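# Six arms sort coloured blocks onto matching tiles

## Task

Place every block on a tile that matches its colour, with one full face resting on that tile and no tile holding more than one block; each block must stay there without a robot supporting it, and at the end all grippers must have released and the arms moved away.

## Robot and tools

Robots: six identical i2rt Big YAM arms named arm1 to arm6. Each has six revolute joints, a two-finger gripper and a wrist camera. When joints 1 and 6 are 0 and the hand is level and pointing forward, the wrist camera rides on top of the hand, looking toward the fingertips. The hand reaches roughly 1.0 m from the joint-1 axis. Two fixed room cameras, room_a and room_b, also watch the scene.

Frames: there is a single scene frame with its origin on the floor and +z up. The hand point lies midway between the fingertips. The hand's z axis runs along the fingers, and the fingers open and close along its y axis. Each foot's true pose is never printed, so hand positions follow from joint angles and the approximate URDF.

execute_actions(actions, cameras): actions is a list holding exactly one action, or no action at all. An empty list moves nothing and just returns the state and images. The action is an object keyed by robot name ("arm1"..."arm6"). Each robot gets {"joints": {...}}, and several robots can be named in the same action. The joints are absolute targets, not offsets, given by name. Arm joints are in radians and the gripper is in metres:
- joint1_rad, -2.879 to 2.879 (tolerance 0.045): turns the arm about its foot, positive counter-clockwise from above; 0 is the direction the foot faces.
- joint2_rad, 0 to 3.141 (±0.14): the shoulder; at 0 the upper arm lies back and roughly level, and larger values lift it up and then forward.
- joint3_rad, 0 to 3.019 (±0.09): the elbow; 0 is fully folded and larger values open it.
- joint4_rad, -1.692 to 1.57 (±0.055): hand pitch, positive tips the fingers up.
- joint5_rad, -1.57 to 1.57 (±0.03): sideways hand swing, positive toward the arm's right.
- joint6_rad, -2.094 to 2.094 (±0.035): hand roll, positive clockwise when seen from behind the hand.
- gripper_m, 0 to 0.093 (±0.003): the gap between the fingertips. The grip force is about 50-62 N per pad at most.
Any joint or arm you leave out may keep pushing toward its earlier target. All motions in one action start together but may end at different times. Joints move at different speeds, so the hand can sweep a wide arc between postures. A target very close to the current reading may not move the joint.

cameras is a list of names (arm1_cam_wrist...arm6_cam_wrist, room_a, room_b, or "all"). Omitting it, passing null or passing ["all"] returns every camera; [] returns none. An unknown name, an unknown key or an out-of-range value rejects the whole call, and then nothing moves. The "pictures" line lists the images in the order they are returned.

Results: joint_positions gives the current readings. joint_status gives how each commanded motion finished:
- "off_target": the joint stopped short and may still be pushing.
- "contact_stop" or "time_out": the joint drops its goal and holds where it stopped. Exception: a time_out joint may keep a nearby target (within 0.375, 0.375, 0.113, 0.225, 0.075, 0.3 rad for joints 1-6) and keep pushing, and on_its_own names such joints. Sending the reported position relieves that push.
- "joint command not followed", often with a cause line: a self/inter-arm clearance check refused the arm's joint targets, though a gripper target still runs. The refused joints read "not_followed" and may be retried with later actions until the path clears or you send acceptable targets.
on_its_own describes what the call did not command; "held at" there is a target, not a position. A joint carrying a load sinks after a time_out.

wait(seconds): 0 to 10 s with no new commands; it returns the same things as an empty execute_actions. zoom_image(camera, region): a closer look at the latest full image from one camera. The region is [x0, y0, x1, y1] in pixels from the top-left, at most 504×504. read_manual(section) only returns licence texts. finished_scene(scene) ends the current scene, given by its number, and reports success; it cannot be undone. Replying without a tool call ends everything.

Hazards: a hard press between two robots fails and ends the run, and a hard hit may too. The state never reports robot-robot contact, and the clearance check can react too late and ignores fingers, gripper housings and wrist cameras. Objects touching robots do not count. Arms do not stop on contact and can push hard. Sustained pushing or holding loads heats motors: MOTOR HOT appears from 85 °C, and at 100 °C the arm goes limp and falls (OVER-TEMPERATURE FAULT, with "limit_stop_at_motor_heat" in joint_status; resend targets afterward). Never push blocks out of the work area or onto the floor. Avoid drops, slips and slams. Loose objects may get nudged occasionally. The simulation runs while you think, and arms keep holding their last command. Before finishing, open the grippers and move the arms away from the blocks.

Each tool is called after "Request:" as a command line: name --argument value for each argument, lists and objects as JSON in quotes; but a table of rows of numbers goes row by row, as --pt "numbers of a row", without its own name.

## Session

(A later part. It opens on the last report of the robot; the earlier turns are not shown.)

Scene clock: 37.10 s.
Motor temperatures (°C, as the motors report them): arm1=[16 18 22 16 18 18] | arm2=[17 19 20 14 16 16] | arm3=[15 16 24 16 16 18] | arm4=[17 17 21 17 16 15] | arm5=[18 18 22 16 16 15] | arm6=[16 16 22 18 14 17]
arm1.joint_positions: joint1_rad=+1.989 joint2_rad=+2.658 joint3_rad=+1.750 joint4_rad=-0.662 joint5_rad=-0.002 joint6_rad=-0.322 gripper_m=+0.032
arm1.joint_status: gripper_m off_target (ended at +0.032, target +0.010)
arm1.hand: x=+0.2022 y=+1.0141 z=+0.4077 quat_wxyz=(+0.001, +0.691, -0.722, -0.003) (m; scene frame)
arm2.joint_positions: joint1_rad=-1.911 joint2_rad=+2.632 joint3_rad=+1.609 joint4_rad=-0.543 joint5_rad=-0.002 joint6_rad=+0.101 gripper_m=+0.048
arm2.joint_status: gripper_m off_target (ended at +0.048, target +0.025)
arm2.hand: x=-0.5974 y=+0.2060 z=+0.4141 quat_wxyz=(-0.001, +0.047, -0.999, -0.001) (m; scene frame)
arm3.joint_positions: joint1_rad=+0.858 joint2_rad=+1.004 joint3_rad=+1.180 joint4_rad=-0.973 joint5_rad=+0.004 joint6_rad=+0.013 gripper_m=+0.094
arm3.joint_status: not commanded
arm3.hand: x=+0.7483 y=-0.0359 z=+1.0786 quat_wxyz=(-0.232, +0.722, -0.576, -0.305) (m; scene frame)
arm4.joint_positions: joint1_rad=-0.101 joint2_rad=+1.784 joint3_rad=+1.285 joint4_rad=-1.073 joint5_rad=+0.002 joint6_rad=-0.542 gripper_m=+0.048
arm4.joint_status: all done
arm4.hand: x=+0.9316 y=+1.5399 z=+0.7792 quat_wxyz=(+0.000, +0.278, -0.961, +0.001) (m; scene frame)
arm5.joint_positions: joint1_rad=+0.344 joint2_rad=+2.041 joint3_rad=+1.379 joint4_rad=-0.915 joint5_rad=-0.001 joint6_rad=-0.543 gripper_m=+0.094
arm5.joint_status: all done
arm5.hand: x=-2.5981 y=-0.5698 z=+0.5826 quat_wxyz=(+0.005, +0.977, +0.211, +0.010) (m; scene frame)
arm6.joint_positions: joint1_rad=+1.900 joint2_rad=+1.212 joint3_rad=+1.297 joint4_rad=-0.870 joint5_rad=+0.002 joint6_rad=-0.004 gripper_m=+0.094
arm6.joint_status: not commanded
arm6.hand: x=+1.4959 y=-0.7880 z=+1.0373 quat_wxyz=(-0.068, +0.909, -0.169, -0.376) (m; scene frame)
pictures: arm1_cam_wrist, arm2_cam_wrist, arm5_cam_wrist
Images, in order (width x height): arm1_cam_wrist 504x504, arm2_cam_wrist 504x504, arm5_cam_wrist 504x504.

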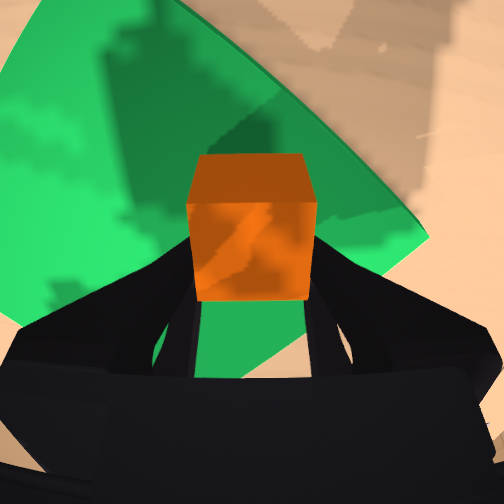

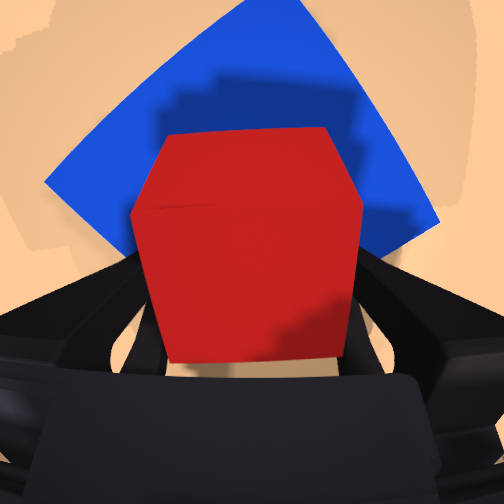

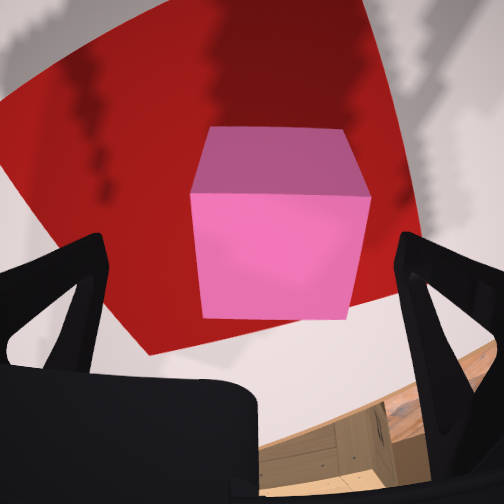

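Request:
execute_actions --actions '[{"arm1":{"joints":{"joint2_rad":1.75,"joint3_rad":1.45,"joint4_rad":-1.27}},"arm2":{"joints":{"joint2_rad":1.6,"joint3_rad":1.5,"joint4_rad":-1.3}},"arm5":{"joints":{"gripper_m":0.015}}}]' --cameras '["room_a"]'

Request:
execute_actions --actions '[{"arm1":{"joints":{"joint1_rad":-0.8}},"arm2":{"joints":{"joint1_rad":0.0,"joint4_rad":-1.1,"joint6_rad":0}},"arm4":{"joints":{"joint1_rad":-2.1,"joint6_rad":0,"joint4_rad":-0.75}},"arm5":{"joints":{"joint2_rad":1.783,"joint3_rad":1.4,"joint4_rad":-0.9,"joint6_rad":0}}}]' --cameras '["arm2_cam_wrist","arm4_cam_wrist","arm5_cam_wrist","room_b"]'

Scene clock: 40.93 s.
Motor temperatures (°C, as the motors report them): arm1=[16 18 22 16 18 18] | arm2=[17 19 20 14 16 16] | arm3=[15 16 24 16 16 18] | arm4=[17 17 21 17 16 15] | arm5=[18 18 21 16 16 15] | arm6=[16 16 22 18 14 17]
arm1.joint_positions: joint1_rad=+1.989 joint2_rad=+1.749 joint3_rad=+1.442 joint4_rad=-1.261 joint5_rad=-0.002 joint6_rad=-0.322 gripper_m=+0.032
arm1.joint_status: all done
arm1.hand: x=+0.1670 y=+0.9167 z=+0.8383 quat_wxyz=(-0.001, +0.691, -0.722, -0.004) (m; scene frame)
arm2.joint_positions: joint1_rad=-1.911 joint2_rad=+1.593 joint3_rad=+1.500 joint4_rad=-1.293 joint5_rad=-0.002 joint6_rad=+0.101 gripper_m=+0.048
arm2.joint_status: all done
arm2.hand: x=-0.6569 y=+0.1950 z=+0.9606 quat_wxyz=(-0.090, +0.047, -0.995, -0.014) (m; scene frame)
arm3.joint_positions: joint1_rad=+0.858 joint2_rad=+1.004 joint3_rad=+1.180 joint4_rad=-0.973 joint5_rad=+0.004 joint6_rad=+0.013 gripper_m=+0.094
arm3.joint_status: not commanded
arm3.hand: x=+0.7483 y=-0.0359 z=+1.0786 quat_wxyz=(-0.232, +0.722, -0.576, -0.305) (m; scene frame)
arm4.joint_positions: joint1_rad=-0.101 joint2_rad=+1.784 joint3_rad=+1.285 joint4_rad=-1.073 joint5_rad=+0.002 joint6_rad=-0.542 gripper_m=+0.048
arm4.joint_status: not commanded
arm4.hand: x=+0.9316 y=+1.5399 z=+0.7792 quat_wxyz=(+0.000, +0.278, -0.961, +0.001) (m; scene frame)
arm5.joint_positions: joint1_rad=+0.344 joint2_rad=+2.041 joint3_rad=+1.379 joint4_rad=-0.914 joint5_rad=+0.000 joint6_rad=-0.543 gripper_m=+0.037
arm5.joint_status: gripper_m off_target (ended at +0.037, target +0.015)
arm5.hand: x=-2.5982 y=-0.5697 z=+0.5826 quat_wxyz=(+0.005, +0.977, +0.211, +0.010) (m; scene frame)
arm6.joint_positions: joint1_rad=+1.900 joint2_rad=+1.212 joint3_rad=+1.297 joint4_rad=-0.870 joint5_rad=+0.002 joint6_rad=-0.004 gripper_m=+0.094
arm6.joint_status: not commanded
arm6.hand: x=+1.4959 y=-0.7880 z=+1.0373 quat_wxyz=(-0.068, +0.909, -0.169, -0.376) (m; scene frame)
pictures: room_a
Images, in order (width x height): room_a 672x504.

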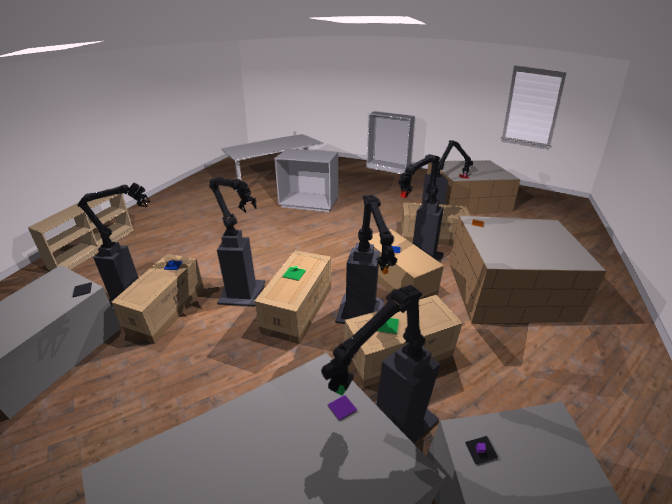

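Scene clock: 43.37 s.
Motor temperatures (°C, as the motors report them): arm1=[16 18 22 16 18 18] | arm2=[17 19 20 14 16 16] | arm3=[15 16 24 16 16 18] | arm4=[17 17 21 17 16 15] | arm5=[18 18 21 16 16 15] | arm6=[16 16 22 18 14 17]
arm1.joint_positions: joint1_rad=-0.807 joint2_rad=+1.750 joint3_rad=+1.442 joint4_rad=-1.261 joint5_rad=+0.000 joint6_rad=-0.324 gripper_m=+0.032
arm1.joint_status: all done
arm1.hand: x=-0.0306 y=-0.0900 z=+0.8350 quat_wxyz=(+0.002, -0.592, -0.806, +0.001) (m; scene frame)
arm2.joint_positions: joint1_rad=+0.004 joint2_rad=+1.604 joint3_rad=+1.499 joint4_rad=-1.103 joint5_rad=-0.001 joint6_rad=+0.010 gripper_m=+0.048
arm2.joint_status: all done
arm2.hand: x=-1.4630 y=+0.5820 z=+0.9688 quat_wxyz=(-0.086, +0.853, -0.489, -0.159) (m; scene frame)
arm3.joint_positions: joint1_rad=+0.858 joint2_rad=+1.004 joint3_rad=+1.180 joint4_rad=-0.973 joint5_rad=+0.004 joint6_rad=+0.013 gripper_m=+0.094
arm3.joint_status: not commanded
arm3.hand: x=+0.7483 y=-0.0359 z=+1.0786 quat_wxyz=(-0.232, +0.722, -0.576, -0.305) (m; scene frame)
arm4.joint_positions: joint1_rad=-2.109 joint2_rad=+1.784 joint3_rad=+1.285 joint4_rad=-0.752 joint5_rad=+0.001 joint6_rad=-0.008 gripper_m=+0.048
arm4.joint_status: all done
arm4.hand: x=+0.1930 y=+0.9985 z=+0.7917 quat_wxyz=(-0.086, -0.825, -0.542, +0.134) (m; scene frame)
arm5.joint_positions: joint1_rad=+0.344 joint2_rad=+1.761 joint3_rad=+1.379 joint4_rad=-0.910 joint5_rad=+0.000 joint6_rad=-0.013 gripper_m=+0.037
arm5.joint_status: all done
arm5.hand: x=-2.6289 y=-0.5656 z=+0.7362 quat_wxyz=(-0.007, +0.990, -0.052, -0.130) (m; scene frame)
arm6.joint_positions: joint1_rad=+1.900 joint2_rad=+1.212 joint3_rad=+1.297 joint4_rad=-0.870 joint5_rad=+0.002 joint6_rad=-0.004 gripper_m=+0.094
arm6.joint_status: not commanded
arm6.hand: x=+1.4959 y=-0.7880 z=+1.0373 quat_wxyz=(-0.068, +0.909, -0.169, -0.376) (m; scene frame)
pictures: arm2_cam_wrist, arm4_cam_wrist, arm5_cam_wrist, room_b
Images, in order (width x height): arm2_cam_wrist 504x504, arm4_cam_wrist 504x504, arm5_cam_wrist 504x504, room_b 672x504.

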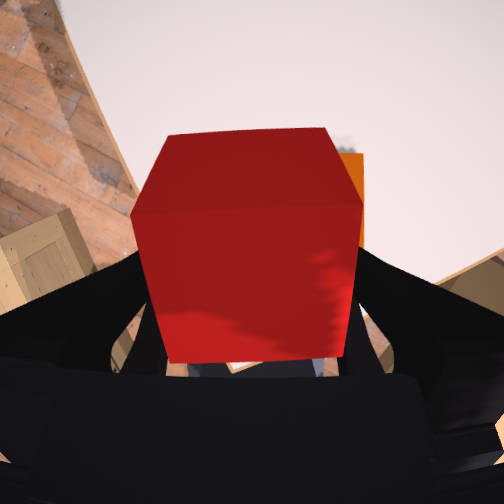

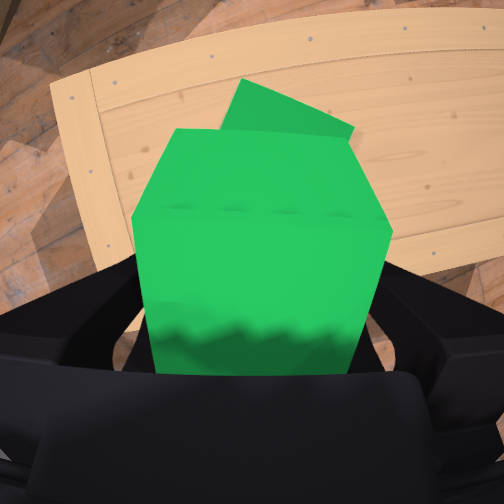

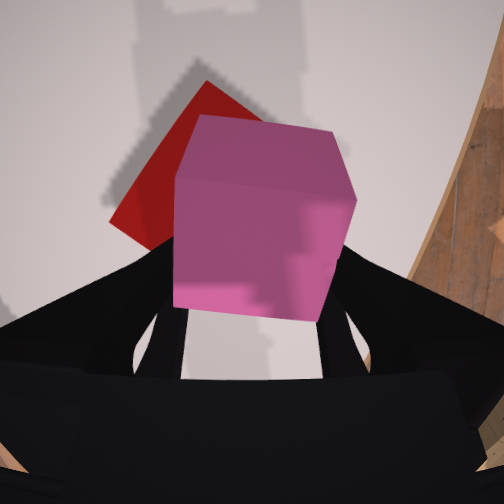

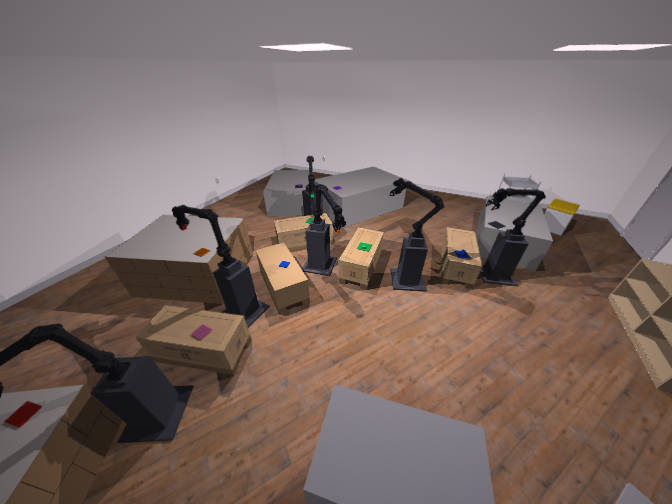

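Request:
execute_actions --actions '[{"arm1":{"joints":{"joint1_rad":-1.985,"joint6_rad":0.17,"joint2_rad":2.1,"joint3_rad":1.6,"joint4_rad":-1.07}},"arm4":{"joints":{"joint1_rad":-2.14,"joint2_rad":2.6,"joint3_rad":1.63,"joint4_rad":-0.59}},"arm5":{"joints":{"joint1_rad":-1.85,"joint4_rad":-0.7}},"arm2":{"joints":{"joint1_rad":0.5,"joint4_rad":-0.9}}}]' --cameras '["arm2_cam_wrist","arm4_cam_wrist","arm5_cam_wrist","room_b"]'

Scene clock: 48.07 s.
Motor temperatures (°C, as the motors report them): arm1=[16 18 22 16 18 18] | arm2=[17 19 21 14 16 16] | arm3=[15 16 25 16 16 18] | arm4=[17 18 22 17 16 15] | arm5=[18 18 22 16 16 15] | arm6=[16 16 23 18 14 17]
arm1.joint_positions: joint1_rad=-1.993 joint2_rad=+2.104 joint3_rad=+1.585 joint4_rad=-1.070 joint5_rad=+0.002 joint6_rad=+0.162 gripper_m=+0.032
arm1.joint_status: all done
arm1.hand: x=-0.5809 y=+0.2180 z=+0.6957 quat_wxyz=(+0.005, -0.995, -0.101, -0.007) (m; scene frame)
arm2.joint_positions: joint1_rad=+0.511 joint2_rad=+1.604 joint3_rad=+1.499 joint4_rad=-0.913 joint5_rad=-0.002 joint6_rad=+0.009 gripper_m=+0.048
arm2.joint_status: all done
arm2.hand: x=-1.6996 y=+0.3993 z=+0.9902 quat_wxyz=(-0.067, +0.928, -0.253, -0.265) (m; scene frame)
arm3.joint_positions: joint1_rad=+0.858 joint2_rad=+1.004 joint3_rad=+1.180 joint4_rad=-0.973 joint5_rad=+0.004 joint6_rad=+0.013 gripper_m=+0.094
arm3.joint_status: not commanded
arm3.hand: x=+0.7483 y=-0.0359 z=+1.0786 quat_wxyz=(-0.232, +0.722, -0.576, -0.305) (m; scene frame)
arm4.joint_positions: joint1_rad=-2.136 joint2_rad=+2.627 joint3_rad=+1.605 joint4_rad=-0.590 joint5_rad=+0.001 joint6_rad=-0.007 gripper_m=+0.047
arm4.joint_status: all done
arm4.hand: x=+0.1818 y=+1.0116 z=+0.4077 quat_wxyz=(+0.011, -0.843, -0.537, -0.017) (m; scene frame)
arm5.joint_positions: joint1_rad=-1.859 joint2_rad=+1.770 joint3_rad=+1.379 joint4_rad=-0.706 joint5_rad=+0.001 joint6_rad=-0.011 gripper_m=+0.037
arm5.joint_status: all done
arm5.hand: x=-1.6219 y=-0.1750 z=+0.7642 quat_wxyz=(-0.222, +0.394, -0.888, -0.086) (m; scene frame)
arm6.joint_positions: joint1_rad=+1.900 joint2_rad=+1.212 joint3_rad=+1.297 joint4_rad=-0.870 joint5_rad=+0.002 joint6_rad=-0.004 gripper_m=+0.094
arm6.joint_status: not commanded
arm6.hand: x=+1.4959 y=-0.7880 z=+1.0373 quat_wxyz=(-0.068, +0.909, -0.169, -0.376) (m; scene frame)
pictures: arm2_cam_wrist, arm4_cam_wrist, arm5_cam_wrist, room_b
Images, in order (width x height): arm2_cam_wrist 504x504, arm4_cam_wrist 504x504, arm5_cam_wrist 504x504, room_b 672x504.

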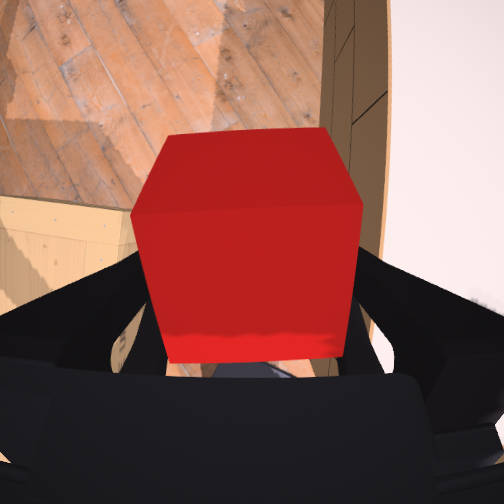

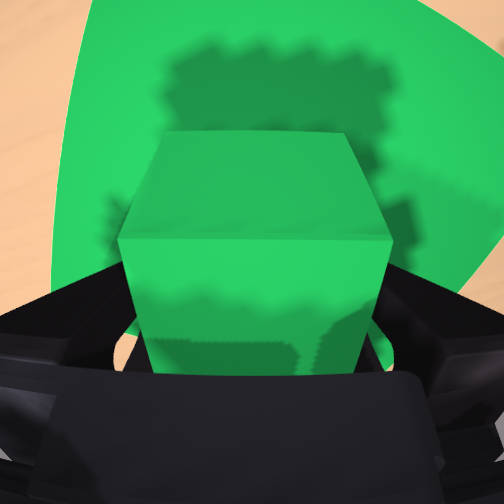

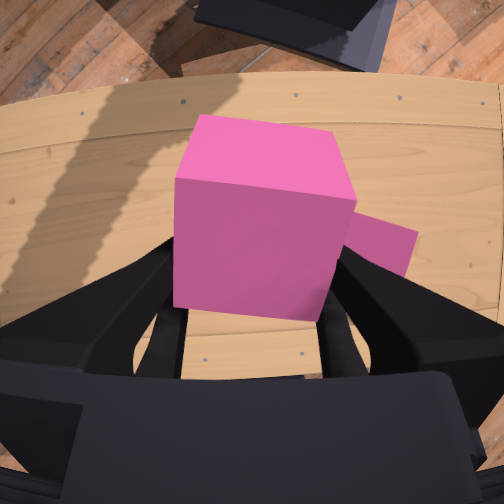

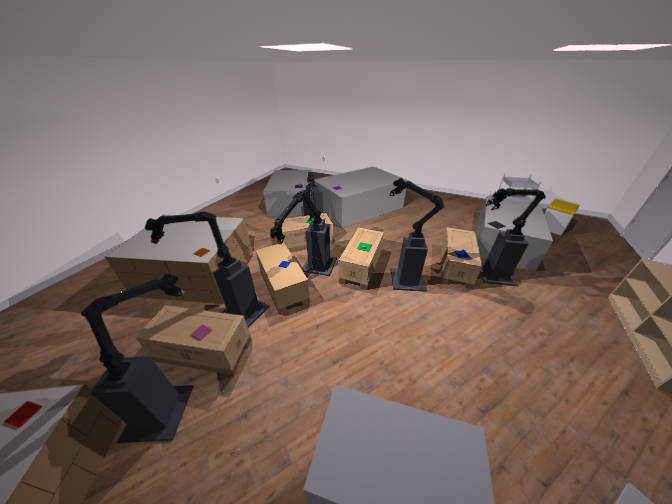

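Request:
execute_actions --actions '[{"arm1":{"joints":{"joint2_rad":2.63,"joint3_rad":1.75,"joint4_rad":-0.68}},"arm4":{"joints":{"joint1_rad":-2.16,"joint3_rad":1.69,"joint4_rad":-0.64}},"arm5":{"joints":{"joint1_rad":-2.1,"joint2_rad":2.24,"joint3_rad":1.51,"joint4_rad":-0.825}}}]' --cameras '["arm1_cam_wrist","arm4_cam_wrist","arm5_cam_wrist","room_b"]'

Scene clock: 51.37 s.
Motor temperatures (°C, as the motors report them): arm1=[16 18 22 16 18 18] | arm2=[17 19 21 14 16 16] | arm3=[15 16 25 16 16 18] | arm4=[17 18 21 17 16 15] | arm5=[18 19 22 16 16 15] | arm6=[16 16 23 18 14 17]
arm1.joint_positions: joint1_rad=-1.993 joint2_rad=+2.638 joint3_rad=+1.740 joint4_rad=-0.689 joint5_rad=+0.000 joint6_rad=+0.163 gripper_m=+0.032
arm1.joint_status: all done
arm1.hand: x=-0.6011 y=+0.2113 z=+0.4182 quat_wxyz=(+0.004, -0.995, -0.100, -0.006) (m; scene frame)
arm2.joint_positions: joint1_rad=+0.511 joint2_rad=+1.604 joint3_rad=+1.499 joint4_rad=-0.913 joint5_rad=-0.002 joint6_rad=+0.009 gripper_m=+0.048
arm2.joint_status: not commanded
arm2.hand: x=-1.6996 y=+0.3993 z=+0.9902 quat_wxyz=(-0.067, +0.928, -0.253, -0.265) (m; scene frame)
arm3.joint_positions: joint1_rad=+0.858 joint2_rad=+1.004 joint3_rad=+1.180 joint4_rad=-0.973 joint5_rad=+0.004 joint6_rad=+0.013 gripper_m=+0.094
arm3.joint_status: not commanded
arm3.hand: x=+0.7483 y=-0.0359 z=+1.0786 quat_wxyz=(-0.232, +0.722, -0.576, -0.305) (m; scene frame)
arm4.joint_positions: joint1_rad=-2.154 joint2_rad=+2.625 joint3_rad=+1.663 joint4_rad=-0.633 joint5_rad=+0.001 joint6_rad=-0.007 gripper_m=+0.047
arm4.joint_status: all done
arm4.hand: x=+0.1619 y=+0.9957 z=+0.4210 quat_wxyz=(+0.007, -0.848, -0.530, -0.010) (m; scene frame)
arm5.joint_positions: joint1_rad=-2.105 joint2_rad=+2.263 joint3_rad=+1.491 joint4_rad=-0.821 joint5_rad=+0.002 joint6_rad=-0.011 gripper_m=+0.037
arm5.joint_status: all done
arm5.hand: x=-1.5559 y=-0.3191 z=+0.5086 quat_wxyz=(+0.003, +0.288, -0.958, +0.009) (m; scene frame)
arm6.joint_positions: joint1_rad=+1.900 joint2_rad=+1.212 joint3_rad=+1.297 joint4_rad=-0.870 joint5_rad=+0.002 joint6_rad=-0.004 gripper_m=+0.094
arm6.joint_status: not commanded
arm6.hand: x=+1.4959 y=-0.7880 z=+1.0373 quat_wxyz=(-0.068, +0.909, -0.169, -0.376) (m; scene frame)
pictures: arm1_cam_wrist, arm4_cam_wrist, arm5_cam_wrist, room_b
Images, in order (width x height): arm1_cam_wrist 504x504, arm4_cam_wrist 504x504, arm5_cam_wrist 504x504, room_b 672x504.

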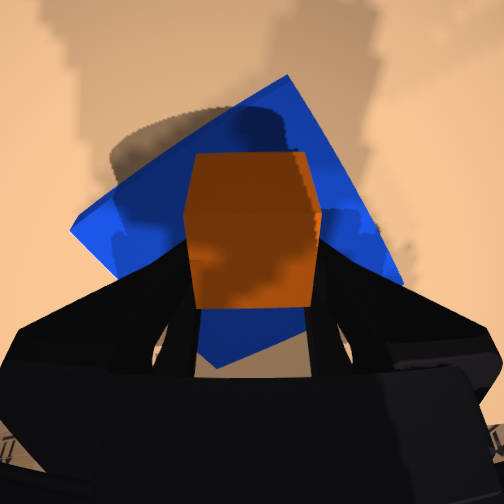

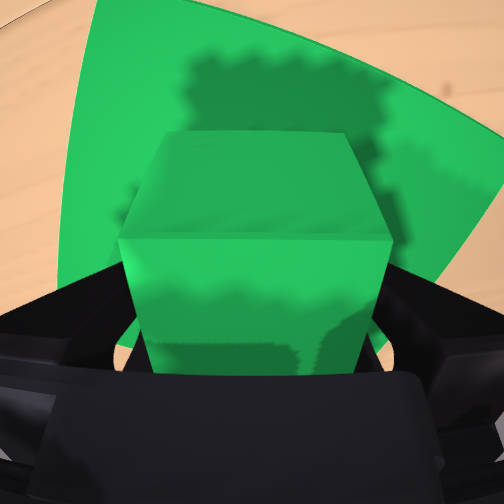

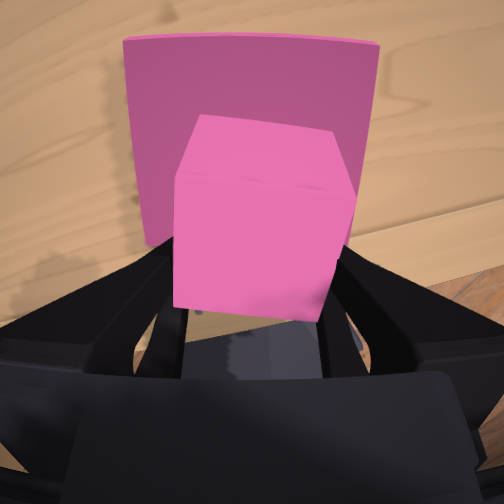

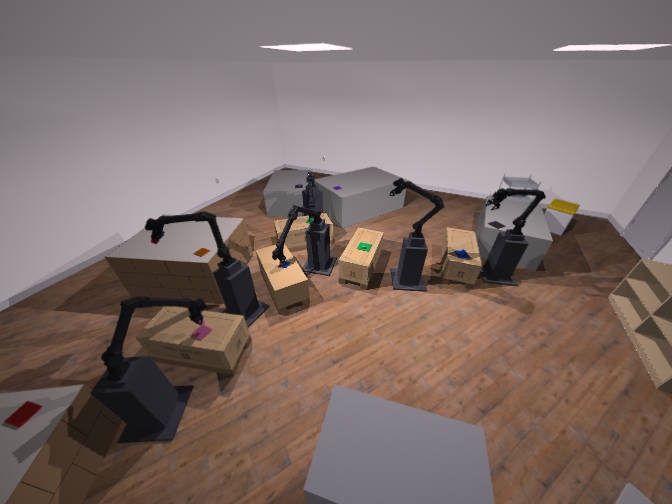

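Request:
execute_actions --actions '[{"arm1":{"joints":{"joint2_rad":2.655,"gripper_m":0.09}},"arm4":{"joints":{"joint2_rad":2.635,"gripper_m":0.09}},"arm5":{"joints":{"joint2_rad":2.37,"joint3_rad":1.53,"joint4_rad":-0.72}}}]' --cameras '["arm5_cam_wrist"]'

Request:
execute_actions --actions '[{"arm1":{"joints":{"joint2_rad":1.75,"joint3_rad":1.45,"joint4_rad":-1.27}},"arm4":{"joints":{"joint2_rad":1.75,"joint3_rad":1.4,"joint4_rad":-0.9}}}]' --cameras '["arm4_cam_wrist","room_b"]'

Scene clock: 54.20 s.
Motor temperatures (°C, as the motors report them): arm1=[16 18 22 16 18 18] | arm2=[17 19 22 15 16 16] | arm3=[15 16 25 16 16 18] | arm4=[17 18 21 17 16 15] | arm5=[18 19 22 16 16 15] | arm6=[16 16 23 18 14 17]
arm1.joint_positions: joint1_rad=-1.993 joint2_rad=+2.638 joint3_rad=+1.740 joint4_rad=-0.689 joint5_rad=+0.000 joint6_rad=+0.163 gripper_m=+0.090
arm1.joint_status: all done
arm1.hand: x=-0.6011 y=+0.2113 z=+0.4182 quat_wxyz=(+0.004, -0.995, -0.100, -0.006) (m; scene frame)
arm2.joint_positions: joint1_rad=+0.511 joint2_rad=+1.604 joint3_rad=+1.499 joint4_rad=-0.913 joint5_rad=-0.002 joint6_rad=+0.009 gripper_m=+0.048
arm2.joint_status: not commanded
arm2.hand: x=-1.6996 y=+0.3993 z=+0.9902 quat_wxyz=(-0.067, +0.928, -0.253, -0.265) (m; scene frame)
arm3.joint_positions: joint1_rad=+0.858 joint2_rad=+1.004 joint3_rad=+1.180 joint4_rad=-0.973 joint5_rad=+0.004 joint6_rad=+0.013 gripper_m=+0.094
arm3.joint_status: not commanded
arm3.hand: x=+0.7483 y=-0.0359 z=+1.0786 quat_wxyz=(-0.232, +0.722, -0.576, -0.305) (m; scene frame)
arm4.joint_positions: joint1_rad=-2.154 joint2_rad=+2.625 joint3_rad=+1.663 joint4_rad=-0.633 joint5_rad=+0.001 joint6_rad=-0.007 gripper_m=+0.090
arm4.joint_status: all done
arm4.hand: x=+0.1619 y=+0.9957 z=+0.4210 quat_wxyz=(+0.007, -0.848, -0.530, -0.010) (m; scene frame)
arm5.joint_positions: joint1_rad=-2.105 joint2_rad=+2.362 joint3_rad=+1.505 joint4_rad=-0.729 joint5_rad=+0.002 joint6_rad=-0.011 gripper_m=+0.037
arm5.joint_status: all done
arm5.hand: x=-1.5543 y=-0.3189 z=+0.4557 quat_wxyz=(+0.000, +0.288, -0.958, +0.008) (m; scene frame)
arm6.joint_positions: joint1_rad=+1.900 joint2_rad=+1.212 joint3_rad=+1.297 joint4_rad=-0.870 joint5_rad=+0.002 joint6_rad=-0.004 gripper_m=+0.094
arm6.joint_status: not commanded
arm6.hand: x=+1.4959 y=-0.7880 z=+1.0373 quat_wxyz=(-0.068, +0.909, -0.169, -0.376) (m; scene frame)
pictures: arm5_cam_wrist
Images, in order (width x height): arm5_cam_wrist 504x504.

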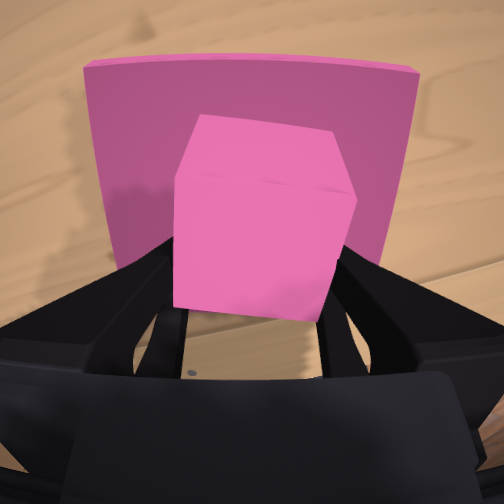

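Scene clock: 55.90 s.
Motor temperatures (°C, as the motors report them): arm1=[16 18 22 16 18 18] | arm2=[17 19 22 15 16 16] | arm3=[15 16 25 16 16 18] | arm4=[17 19 21 17 16 15] | arm5=[18 19 22 16 16 15] | arm6=[16 16 23 18 14 17]
arm1.joint_positions: joint1_rad=-1.993 joint2_rad=+1.747 joint3_rad=+1.442 joint4_rad=-1.261 joint5_rad=+0.000 joint6_rad=+0.163 gripper_m=+0.090
arm1.joint_status: all done
arm1.hand: x=-0.5062 y=+0.2454 z=+0.8396 quat_wxyz=(+0.001, -0.995, -0.100, +0.004) (m; scene frame)
arm2.joint_positions: joint1_rad=+0.511 joint2_rad=+1.604 joint3_rad=+1.499 joint4_rad=-0.913 joint5_rad=-0.002 joint6_rad=+0.009 gripper_m=+0.048
arm2.joint_status: not commanded
arm2.hand: x=-1.6996 y=+0.3993 z=+0.9902 quat_wxyz=(-0.067, +0.928, -0.253, -0.265) (m; scene frame)
arm3.joint_positions: joint1_rad=+0.858 joint2_rad=+1.004 joint3_rad=+1.180 joint4_rad=-0.973 joint5_rad=+0.004 joint6_rad=+0.013 gripper_m=+0.094
arm3.joint_status: not commanded
arm3.hand: x=+0.7483 y=-0.0359 z=+1.0786 quat_wxyz=(-0.232, +0.722, -0.576, -0.305) (m; scene frame)
arm4.joint_positions: joint1_rad=-2.154 joint2_rad=+1.740 joint3_rad=+1.392 joint4_rad=-0.895 joint5_rad=+0.001 joint6_rad=-0.007 gripper_m=+0.090
arm4.joint_status: all done
arm4.hand: x=+0.1647 y=+1.0013 z=+0.8505 quat_wxyz=(-0.085, -0.837, -0.523, +0.139) (m; scene frame)
arm5.joint_positions: joint1_rad=-2.105 joint2_rad=+2.362 joint3_rad=+1.505 joint4_rad=-0.729 joint5_rad=+0.002 joint6_rad=-0.011 gripper_m=+0.037
arm5.joint_status: not commanded
arm5.hand: x=-1.5543 y=-0.3189 z=+0.4557 quat_wxyz=(+0.000, +0.288, -0.958, +0.008) (m; scene frame)
arm6.joint_positions: joint1_rad=+1.900 joint2_rad=+1.212 joint3_rad=+1.297 joint4_rad=-0.870 joint5_rad=+0.002 joint6_rad=-0.004 gripper_m=+0.094
arm6.joint_status: not commanded
arm6.hand: x=+1.4959 y=-0.7880 z=+1.0373 quat_wxyz=(-0.068, +0.909, -0.169, -0.376) (m; scene frame)
pictures: arm4_cam_wrist, room_b
Images, in order (width x height): arm4_cam_wrist 504x504, room_b 672x504.

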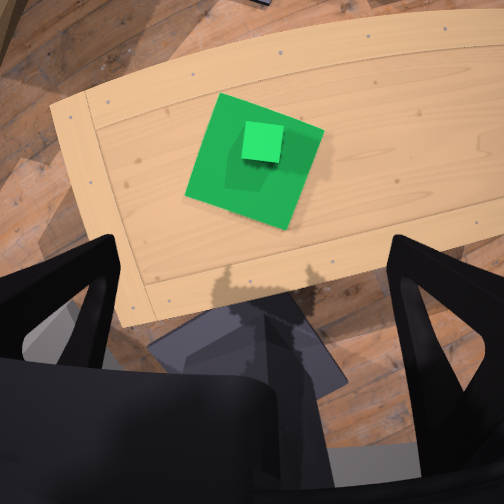

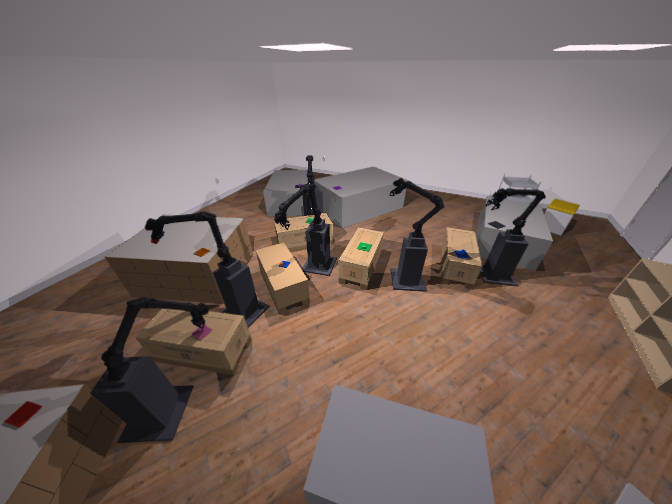

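Request:
execute_actions --actions '[{"arm1":{"joints":{"joint1_rad":-0.8}},"arm4":{"joints":{"joint1_rad":0.9}},"arm5":{"joints":{"joint2_rad":2.445,"joint3_rad":1.55,"joint4_rad":-0.66}}}]' --cameras '["arm4_cam_wrist","arm5_cam_wrist"]'

Scene clock: 59.63 s.
Motor temperatures (°C, as the motors report them): arm1=[16 18 23 16 18 18] | arm2=[17 19 22 15 16 16] | arm3=[15 16 25 16 16 18] | arm4=[17 18 21 17 16 15] | arm5=[18 19 22 16 16 15] | arm6=[16 16 23 18 14 17]
arm1.joint_positions: joint1_rad=-0.796 joint2_rad=+1.747 joint3_rad=+1.442 joint4_rad=-1.261 joint5_rad=+0.000 joint6_rad=+0.164 gripper_m=+0.090
arm1.joint_status: all done
arm1.hand: x=-0.0245 y=-0.0902 z=+0.8365 quat_wxyz=(+0.000, -0.766, -0.643, +0.002) (m; scene frame)
arm2.joint_positions: joint1_rad=+0.511 joint2_rad=+1.604 joint3_rad=+1.499 joint4_rad=-0.913 joint5_rad=-0.002 joint6_rad=+0.009 gripper_m=+0.048
arm2.joint_status: not commanded
arm2.hand: x=-1.6996 y=+0.3993 z=+0.9902 quat_wxyz=(-0.067, +0.928, -0.253, -0.265) (m; scene frame)
arm3.joint_positions: joint1_rad=+0.858 joint2_rad=+1.004 joint3_rad=+1.180 joint4_rad=-0.973 joint5_rad=+0.004 joint6_rad=+0.013 gripper_m=+0.094
arm3.joint_status: not commanded
arm3.hand: x=+0.7483 y=-0.0359 z=+1.0786 quat_wxyz=(-0.232, +0.722, -0.576, -0.305) (m; scene frame)
arm4.joint_positions: joint1_rad=+0.908 joint2_rad=+1.749 joint3_rad=+1.392 joint4_rad=-0.895 joint5_rad=+0.000 joint6_rad=-0.006 gripper_m=+0.090
arm4.joint_status: all done
arm4.hand: x=+0.7322 y=+2.0363 z=+0.8456 quat_wxyz=(-0.138, +0.489, -0.858, -0.078) (m; scene frame)
arm5.joint_positions: joint1_rad=-2.105 joint2_rad=+2.423 joint3_rad=+1.525 joint4_rad=-0.669 joint5_rad=+0.001 joint6_rad=-0.010 gripper_m=+0.037
arm5.joint_status: all done
arm5.hand: x=-1.5492 y=-0.3159 z=+0.4260 quat_wxyz=(-0.009, +0.288, -0.958, +0.005) (m; scene frame)
arm6.joint_positions: joint1_rad=+1.900 joint2_rad=+1.212 joint3_rad=+1.297 joint4_rad=-0.870 joint5_rad=+0.002 joint6_rad=-0.004 gripper_m=+0.094
arm6.joint_status: not commanded
arm6.hand: x=+1.4959 y=-0.7880 z=+1.0373 quat_wxyz=(-0.068, +0.909, -0.169, -0.376) (m; scene frame)
pictures: arm4_cam_wrist, arm5_cam_wrist
Images, in order (width x height): arm4_cam_wrist 504x504, arm5_cam_wrist 504x504.

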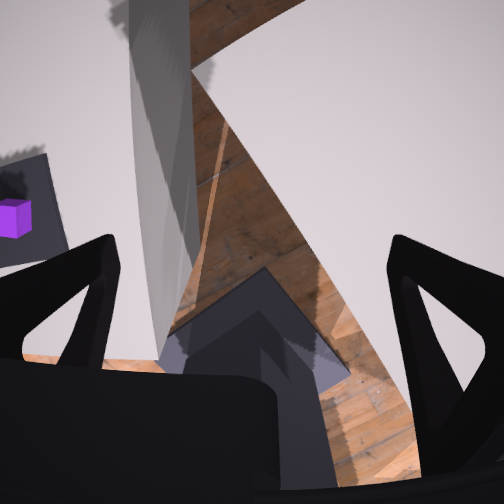

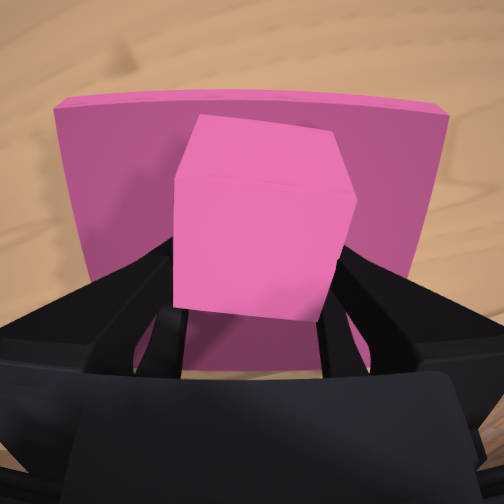

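Request:
execute_actions --actions '[{"arm4":{"joints":{"joint1_rad":1.36,"joint2_rad":2.04,"joint3_rad":1.56,"joint4_rad":-1.06}},"arm5":{"joints":{"joint3_rad":1.49}}}]' --cameras '["arm4_cam_wrist","arm5_cam_wrist"]'

Request:
execute_actions --actions '[{"arm5":{"joints":{"gripper_m":0.09}}}]' --cameras '["arm5_cam_wrist"]'

Scene clock: 62.30 s.
Motor temperatures (°C, as the motors report them): arm1=[16 18 23 16 18 18] | arm2=[17 19 22 15 16 16] | arm3=[15 16 25 16 16 18] | arm4=[17 18 22 17 16 15] | arm5=[18 19 21 16 16 15] | arm6=[16 16 23 18 14 17]
arm1.joint_positions: joint1_rad=-0.796 joint2_rad=+1.747 joint3_rad=+1.442 joint4_rad=-1.261 joint5_rad=+0.000 joint6_rad=+0.164 gripper_m=+0.090
arm1.joint_status: not commanded
arm1.hand: x=-0.0245 y=-0.0902 z=+0.8365 quat_wxyz=(+0.000, -0.766, -0.643, +0.002) (m; scene frame)
arm2.joint_positions: joint1_rad=+0.511 joint2_rad=+1.604 joint3_rad=+1.499 joint4_rad=-0.913 joint5_rad=-0.002 joint6_rad=+0.009 gripper_m=+0.048
arm2.joint_status: not commanded
arm2.hand: x=-1.6996 y=+0.3993 z=+0.9902 quat_wxyz=(-0.067, +0.928, -0.253, -0.265) (m; scene frame)
arm3.joint_positions: joint1_rad=+0.858 joint2_rad=+1.004 joint3_rad=+1.180 joint4_rad=-0.973 joint5_rad=+0.004 joint6_rad=+0.013 gripper_m=+0.094
arm3.joint_status: not commanded
arm3.hand: x=+0.7483 y=-0.0359 z=+1.0786 quat_wxyz=(-0.232, +0.722, -0.576, -0.305) (m; scene frame)
arm4.joint_positions: joint1_rad=+1.357 joint2_rad=+2.060 joint3_rad=+1.533 joint4_rad=-1.054 joint5_rad=-0.001 joint6_rad=-0.006 gripper_m=+0.090
arm4.joint_status: all done
arm4.hand: x=+0.4819 y=+2.1148 z=+0.7163 quat_wxyz=(+0.004, +0.676, -0.737, +0.003) (m; scene frame)
arm5.joint_positions: joint1_rad=-2.105 joint2_rad=+2.423 joint3_rad=+1.517 joint4_rad=-0.665 joint5_rad=+0.001 joint6_rad=-0.009 gripper_m=+0.037
arm5.joint_status: all done
arm5.hand: x=-1.5522 y=-0.3178 z=+0.4240 quat_wxyz=(-0.007, +0.288, -0.958, +0.005) (m; scene frame)
arm6.joint_positions: joint1_rad=+1.900 joint2_rad=+1.212 joint3_rad=+1.297 joint4_rad=-0.870 joint5_rad=+0.002 joint6_rad=-0.004 gripper_m=+0.094
arm6.joint_status: not commanded
arm6.hand: x=+1.4959 y=-0.7880 z=+1.0373 quat_wxyz=(-0.068, +0.909, -0.169, -0.376) (m; scene frame)
pictures: arm4_cam_wrist, arm5_cam_wrist
Images, in order (width x height): arm4_cam_wrist 504x504, arm5_cam_wrist 504x504.

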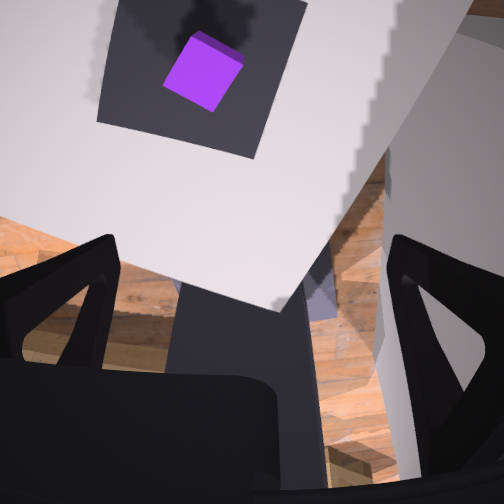

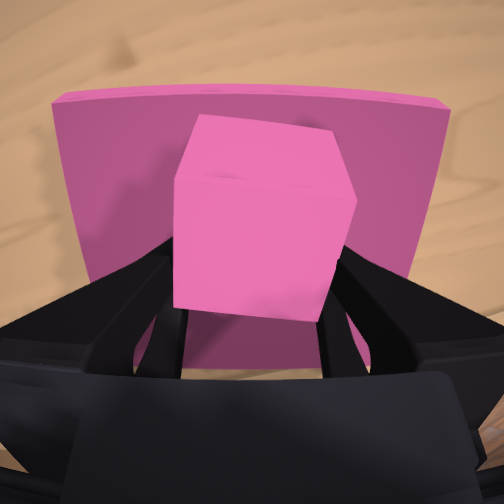

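Scene clock: 62.97 s.
Motor temperatures (°C, as the motors report them): arm1=[16 18 23 16 18 18] | arm2=[17 19 22 15 16 16] | arm3=[15 16 25 16 16 18] | arm4=[17 18 22 17 16 15] | arm5=[18 19 21 16 16 15] | arm6=[16 16 23 18 14 17]
arm1.joint_positions: joint1_rad=-0.796 joint2_rad=+1.747 joint3_rad=+1.442 joint4_rad=-1.261 joint5_rad=+0.000 joint6_rad=+0.164 gripper_m=+0.090
arm1.joint_status: not commanded
arm1.hand: x=-0.0245 y=-0.0902 z=+0.8365 quat_wxyz=(+0.000, -0.766, -0.643, +0.002) (m; scene frame)
arm2.joint_positions: joint1_rad=+0.511 joint2_rad=+1.604 joint3_rad=+1.499 joint4_rad=-0.913 joint5_rad=-0.002 joint6_rad=+0.009 gripper_m=+0.048
arm2.joint_status: not commanded
arm2.hand: x=-1.6996 y=+0.3993 z=+0.9902 quat_wxyz=(-0.067, +0.928, -0.253, -0.265) (m; scene frame)
arm3.joint_positions: joint1_rad=+0.858 joint2_rad=+1.004 joint3_rad=+1.180 joint4_rad=-0.973 joint5_rad=+0.004 joint6_rad=+0.013 gripper_m=+0.094
arm3.joint_status: not commanded
arm3.hand: x=+0.7483 y=-0.0359 z=+1.0786 quat_wxyz=(-0.232, +0.722, -0.576, -0.305) (m; scene frame)
arm4.joint_positions: joint1_rad=+1.357 joint2_rad=+2.060 joint3_rad=+1.533 joint4_rad=-1.054 joint5_rad=-0.001 joint6_rad=-0.006 gripper_m=+0.090
arm4.joint_status: not commanded
arm4.hand: x=+0.4819 y=+2.1148 z=+0.7163 quat_wxyz=(+0.004, +0.676, -0.737, +0.003) (m; scene frame)
arm5.joint_positions: joint1_rad=-2.105 joint2_rad=+2.423 joint3_rad=+1.492 joint4_rad=-0.665 joint5_rad=+0.001 joint6_rad=-0.009 gripper_m=+0.090
arm5.joint_status: all done
arm5.hand: x=-1.5636 y=-0.3252 z=+0.4182 quat_wxyz=(+0.005, +0.287, -0.958, +0.009) (m; scene frame)
arm6.joint_positions: joint1_rad=+1.900 joint2_rad=+1.212 joint3_rad=+1.297 joint4_rad=-0.870 joint5_rad=+0.002 joint6_rad=-0.004 gripper_m=+0.094
arm6.joint_status: not commanded
arm6.hand: x=+1.4959 y=-0.7880 z=+1.0373 quat_wxyz=(-0.068, +0.909, -0.169, -0.376) (m; scene frame)
pictures: arm5_cam_wrist
Images, in order (width x height): arm5_cam_wrist 504x504.

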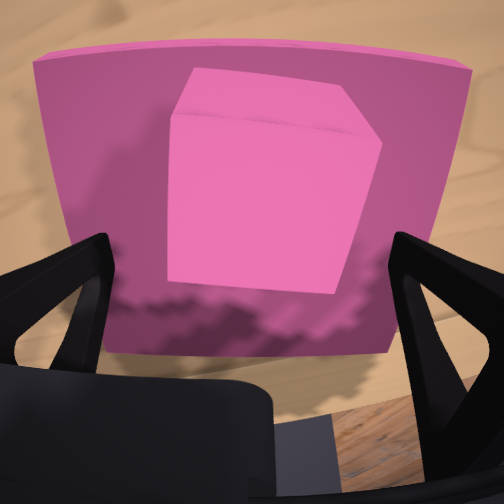

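Request:
execute_actions --actions '[{"arm4":{"joints":{"joint1_rad":1.415,"joint2_rad":2.265,"joint3_rad":1.51,"joint4_rad":-0.79,"joint6_rad":0.47}},"arm5":{"joints":{"joint2_rad":1.3,"joint3_rad":1.0,"joint4_rad":-1.27}},"arm2":{"joints":{"joint1_rad":1.1,"joint4_rad":-1.4,"joint6_rad":-0.37}}}]' --cameras '["arm4_cam_wrist","room_b"]'

Request:
execute_actions --actions '[{"arm5":{"joints":{"joint1_rad":-2.75}},"arm2":{"joints":{"joint1_rad":1.53,"joint2_rad":2.2,"joint3_rad":1.42,"joint4_rad":-0.8}}}]' --cameras '["arm2_cam_wrist","room_b"]'

Scene clock: 68.17 s.
Motor temperatures (°C, as the motors report them): arm1=[16 18 23 16 18 18] | arm2=[17 19 22 15 16 16] | arm3=[15 16 26 16 16 18] | arm4=[17 19 22 17 16 15] | arm5=[18 19 21 16 16 15] | arm6=[16 16 23 18 14 17]
arm1.joint_positions: joint1_rad=-0.796 joint2_rad=+1.747 joint3_rad=+1.442 joint4_rad=-1.261 joint5_rad=+0.000 joint6_rad=+0.164 gripper_m=+0.090
arm1.joint_status: not commanded
arm1.hand: x=-0.0245 y=-0.0902 z=+0.8365 quat_wxyz=(+0.000, -0.766, -0.643, +0.002) (m; scene frame)
arm2.joint_positions: joint1_rad=+1.116 joint2_rad=+1.604 joint3_rad=+1.499 joint4_rad=-1.392 joint5_rad=-0.003 joint6_rad=-0.358 gripper_m=+0.048
arm2.joint_status: all done
arm2.hand: x=-1.6692 y=+0.0532 z=+0.9548 quat_wxyz=(-0.003, +0.975, +0.218, -0.039) (m; scene frame)
arm3.joint_positions: joint1_rad=+0.858 joint2_rad=+1.004 joint3_rad=+1.180 joint4_rad=-0.973 joint5_rad=+0.004 joint6_rad=+0.013 gripper_m=+0.094
arm3.joint_status: not commanded
arm3.hand: x=+0.7483 y=-0.0359 z=+1.0786 quat_wxyz=(-0.232, +0.722, -0.576, -0.305) (m; scene frame)
arm4.joint_positions: joint1_rad=+1.420 joint2_rad=+2.287 joint3_rad=+1.488 joint4_rad=-0.799 joint5_rad=-0.001 joint6_rad=+0.461 gripper_m=+0.090
arm4.joint_status: all done
arm4.hand: x=+0.4446 y=+2.1114 z=+0.5737 quat_wxyz=(+0.008, +0.515, -0.857, +0.011) (m; scene frame)
arm5.joint_positions: joint1_rad=-2.105 joint2_rad=+1.303 joint3_rad=+1.006 joint4_rad=-1.260 joint5_rad=+0.001 joint6_rad=-0.009 gripper_m=+0.090
arm5.joint_status: all done
arm5.hand: x=-1.7526 y=-0.4415 z=+0.7952 quat_wxyz=(-0.014, +0.288, -0.958, +0.003) (m; scene frame)
arm6.joint_positions: joint1_rad=+1.900 joint2_rad=+1.212 joint3_rad=+1.297 joint4_rad=-0.870 joint5_rad=+0.002 joint6_rad=-0.004 gripper_m=+0.094
arm6.joint_status: not commanded
arm6.hand: x=+1.4959 y=-0.7880 z=+1.0373 quat_wxyz=(-0.068, +0.909, -0.169, -0.376) (m; scene frame)
pictures: arm4_cam_wrist, room_b
Images, in order (width x height): arm4_cam_wrist 504x504, room_b 672x504.

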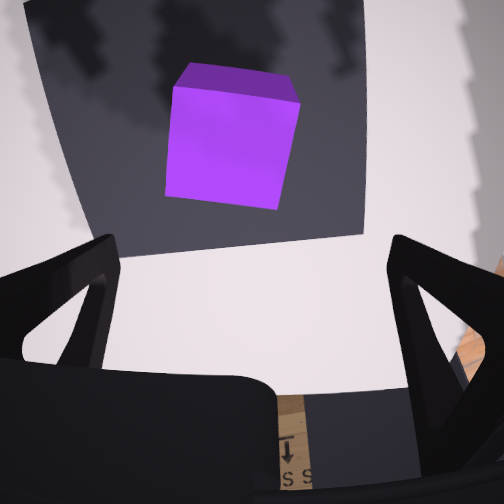

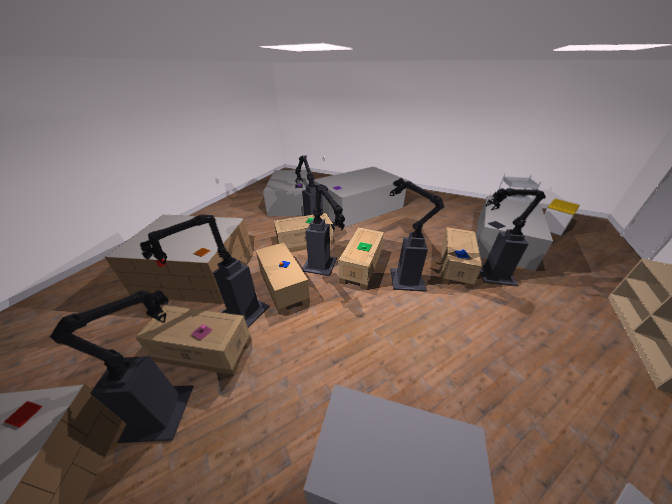

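Scene clock: 69.70 s.
Motor temperatures (°C, as the motors report them): arm1=[16 18 23 16 18 18] | arm2=[17 19 22 15 16 16] | arm3=[15 16 26 16 16 18] | arm4=[17 19 22 17 16 15] | arm5=[18 19 21 16 16 15] | arm6=[16 16 23 18 14 17]
arm1.joint_positions: joint1_rad=-0.796 joint2_rad=+1.747 joint3_rad=+1.442 joint4_rad=-1.261 joint5_rad=+0.000 joint6_rad=+0.164 gripper_m=+0.090
arm1.joint_status: not commanded
arm1.hand: x=-0.0245 y=-0.0902 z=+0.8365 quat_wxyz=(+0.000, -0.766, -0.643, +0.002) (m; scene frame)
arm2.joint_positions: joint1_rad=+1.537 joint2_rad=+2.202 joint3_rad=+1.401 joint4_rad=-0.808 joint5_rad=-0.002 joint6_rad=-0.360 gripper_m=+0.048
arm2.joint_status: all done
arm2.hand: x=-1.6590 y=-0.1745 z=+0.6093 quat_wxyz=(+0.000, +0.908, +0.418, +0.018) (m; scene frame)
arm3.joint_positions: joint1_rad=+0.858 joint2_rad=+1.004 joint3_rad=+1.180 joint4_rad=-0.973 joint5_rad=+0.004 joint6_rad=+0.013 gripper_m=+0.094
arm3.joint_status: not commanded
arm3.hand: x=+0.7483 y=-0.0359 z=+1.0786 quat_wxyz=(-0.232, +0.722, -0.576, -0.305) (m; scene frame)
arm4.joint_positions: joint1_rad=+1.420 joint2_rad=+2.287 joint3_rad=+1.488 joint4_rad=-0.799 joint5_rad=-0.001 joint6_rad=+0.461 gripper_m=+0.090
arm4.joint_status: not commanded
arm4.hand: x=+0.4446 y=+2.1114 z=+0.5737 quat_wxyz=(+0.008, +0.515, -0.857, +0.011) (m; scene frame)
arm5.joint_positions: joint1_rad=-2.744 joint2_rad=+1.303 joint3_rad=+1.006 joint4_rad=-1.260 joint5_rad=+0.000 joint6_rad=-0.009 gripper_m=+0.090
arm5.joint_status: all done
arm5.hand: x=-1.6967 y=-0.6578 z=+0.7972 quat_wxyz=(-0.015, -0.028, -0.999, +0.003) (m; scene frame)
arm6.joint_positions: joint1_rad=+1.900 joint2_rad=+1.212 joint3_rad=+1.297 joint4_rad=-0.870 joint5_rad=+0.002 joint6_rad=-0.004 gripper_m=+0.094
arm6.joint_status: not commanded
arm6.hand: x=+1.4959 y=-0.7880 z=+1.0373 quat_wxyz=(-0.068, +0.909, -0.169, -0.376) (m; scene frame)
pictures: arm2_cam_wrist, room_b
Images, in order (width x height): arm2_cam_wrist 504x504, room_b 672x504.

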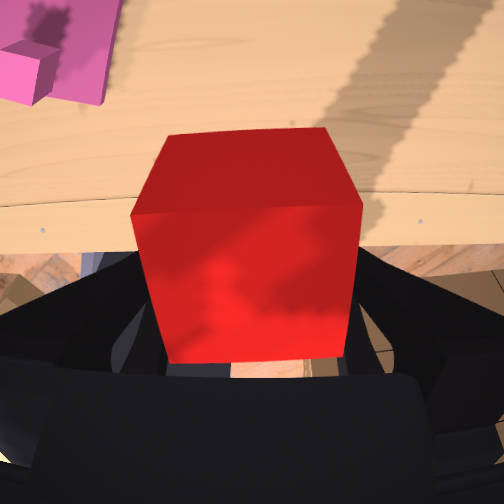

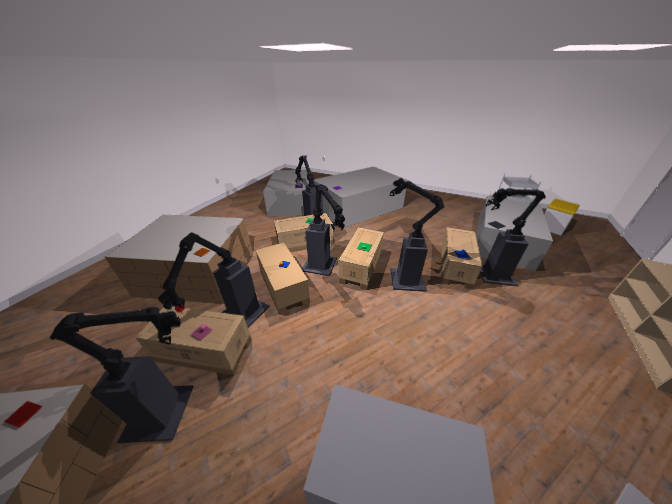

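Request:
execute_actions --actions '[{"arm4":{"joints":{"joint2_rad":2.41,"joint3_rad":1.565,"joint4_rad":-0.68,"joint6_rad":0.57}},"arm2":{"joints":{"joint2_rad":2.58,"joint3_rad":1.55,"joint4_rad":-0.52}}}]' --cameras '["arm2_cam_wrist","arm4_cam_wrist"]'

Scene clock: 72.87 s.
Motor temperatures (°C, as the motors report them): arm1=[16 18 23 16 18 18] | arm2=[17 19 22 15 16 16] | arm3=[15 16 26 16 16 18] | arm4=[17 19 22 17 16 15] | arm5=[18 19 21 16 16 15] | arm6=[16 17 23 18 14 17]
arm1.joint_positions: joint1_rad=-0.796 joint2_rad=+1.747 joint3_rad=+1.442 joint4_rad=-1.261 joint5_rad=+0.000 joint6_rad=+0.164 gripper_m=+0.090
arm1.joint_status: not commanded
arm1.hand: x=-0.0245 y=-0.0902 z=+0.8365 quat_wxyz=(+0.000, -0.766, -0.643, +0.002) (m; scene frame)
arm2.joint_positions: joint1_rad=+1.537 joint2_rad=+2.581 joint3_rad=+1.529 joint4_rad=-0.528 joint5_rad=-0.002 joint6_rad=-0.360 gripper_m=+0.048
arm2.joint_status: all done
arm2.hand: x=-1.6677 y=-0.1793 z=+0.4300 quat_wxyz=(+0.001, +0.909, +0.418, +0.003) (m; scene frame)
arm3.joint_positions: joint1_rad=+0.858 joint2_rad=+1.004 joint3_rad=+1.180 joint4_rad=-0.973 joint5_rad=+0.004 joint6_rad=+0.013 gripper_m=+0.094
arm3.joint_status: not commanded
arm3.hand: x=+0.7483 y=-0.0359 z=+1.0786 quat_wxyz=(-0.232, +0.722, -0.576, -0.305) (m; scene frame)
arm4.joint_positions: joint1_rad=+1.420 joint2_rad=+2.406 joint3_rad=+1.550 joint4_rad=-0.685 joint5_rad=+0.001 joint6_rad=+0.561 gripper_m=+0.090
arm4.joint_status: all done
arm4.hand: x=+0.4455 y=+2.1354 z=+0.5215 quat_wxyz=(-0.008, +0.471, -0.882, -0.013) (m; scene frame)
arm5.joint_positions: joint1_rad=-2.744 joint2_rad=+1.303 joint3_rad=+1.006 joint4_rad=-1.260 joint5_rad=+0.000 joint6_rad=-0.009 gripper_m=+0.090
arm5.joint_status: not commanded
arm5.hand: x=-1.6967 y=-0.6578 z=+0.7972 quat_wxyz=(-0.015, -0.028, -0.999, +0.003) (m; scene frame)
arm6.joint_positions: joint1_rad=+1.900 joint2_rad=+1.212 joint3_rad=+1.297 joint4_rad=-0.870 joint5_rad=+0.002 joint6_rad=-0.004 gripper_m=+0.094
arm6.joint_status: not commanded
arm6.hand: x=+1.4959 y=-0.7880 z=+1.0373 quat_wxyz=(-0.068, +0.909, -0.169, -0.376) (m; scene frame)
pictures: arm2_cam_wrist, arm4_cam_wrist
Images, in order (width x height): arm2_cam_wrist 504x504, arm4_cam_wrist 504x504.

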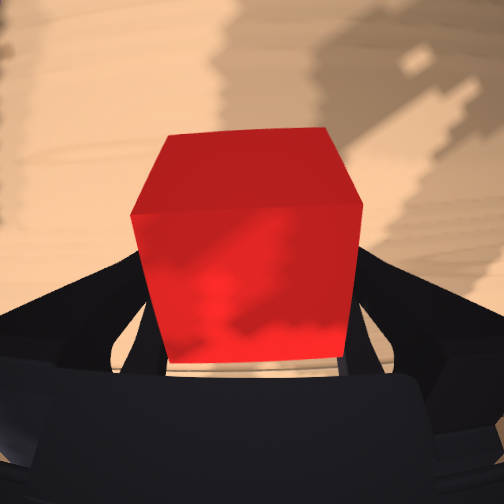

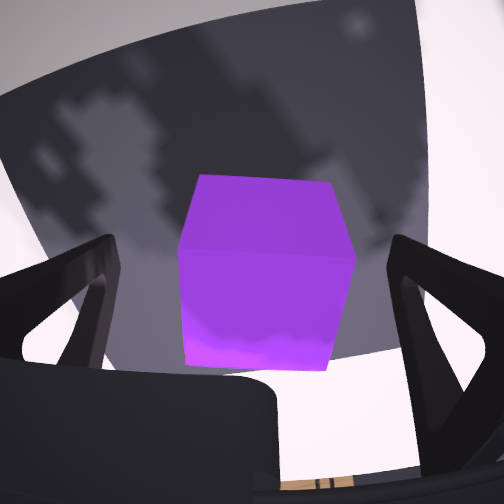

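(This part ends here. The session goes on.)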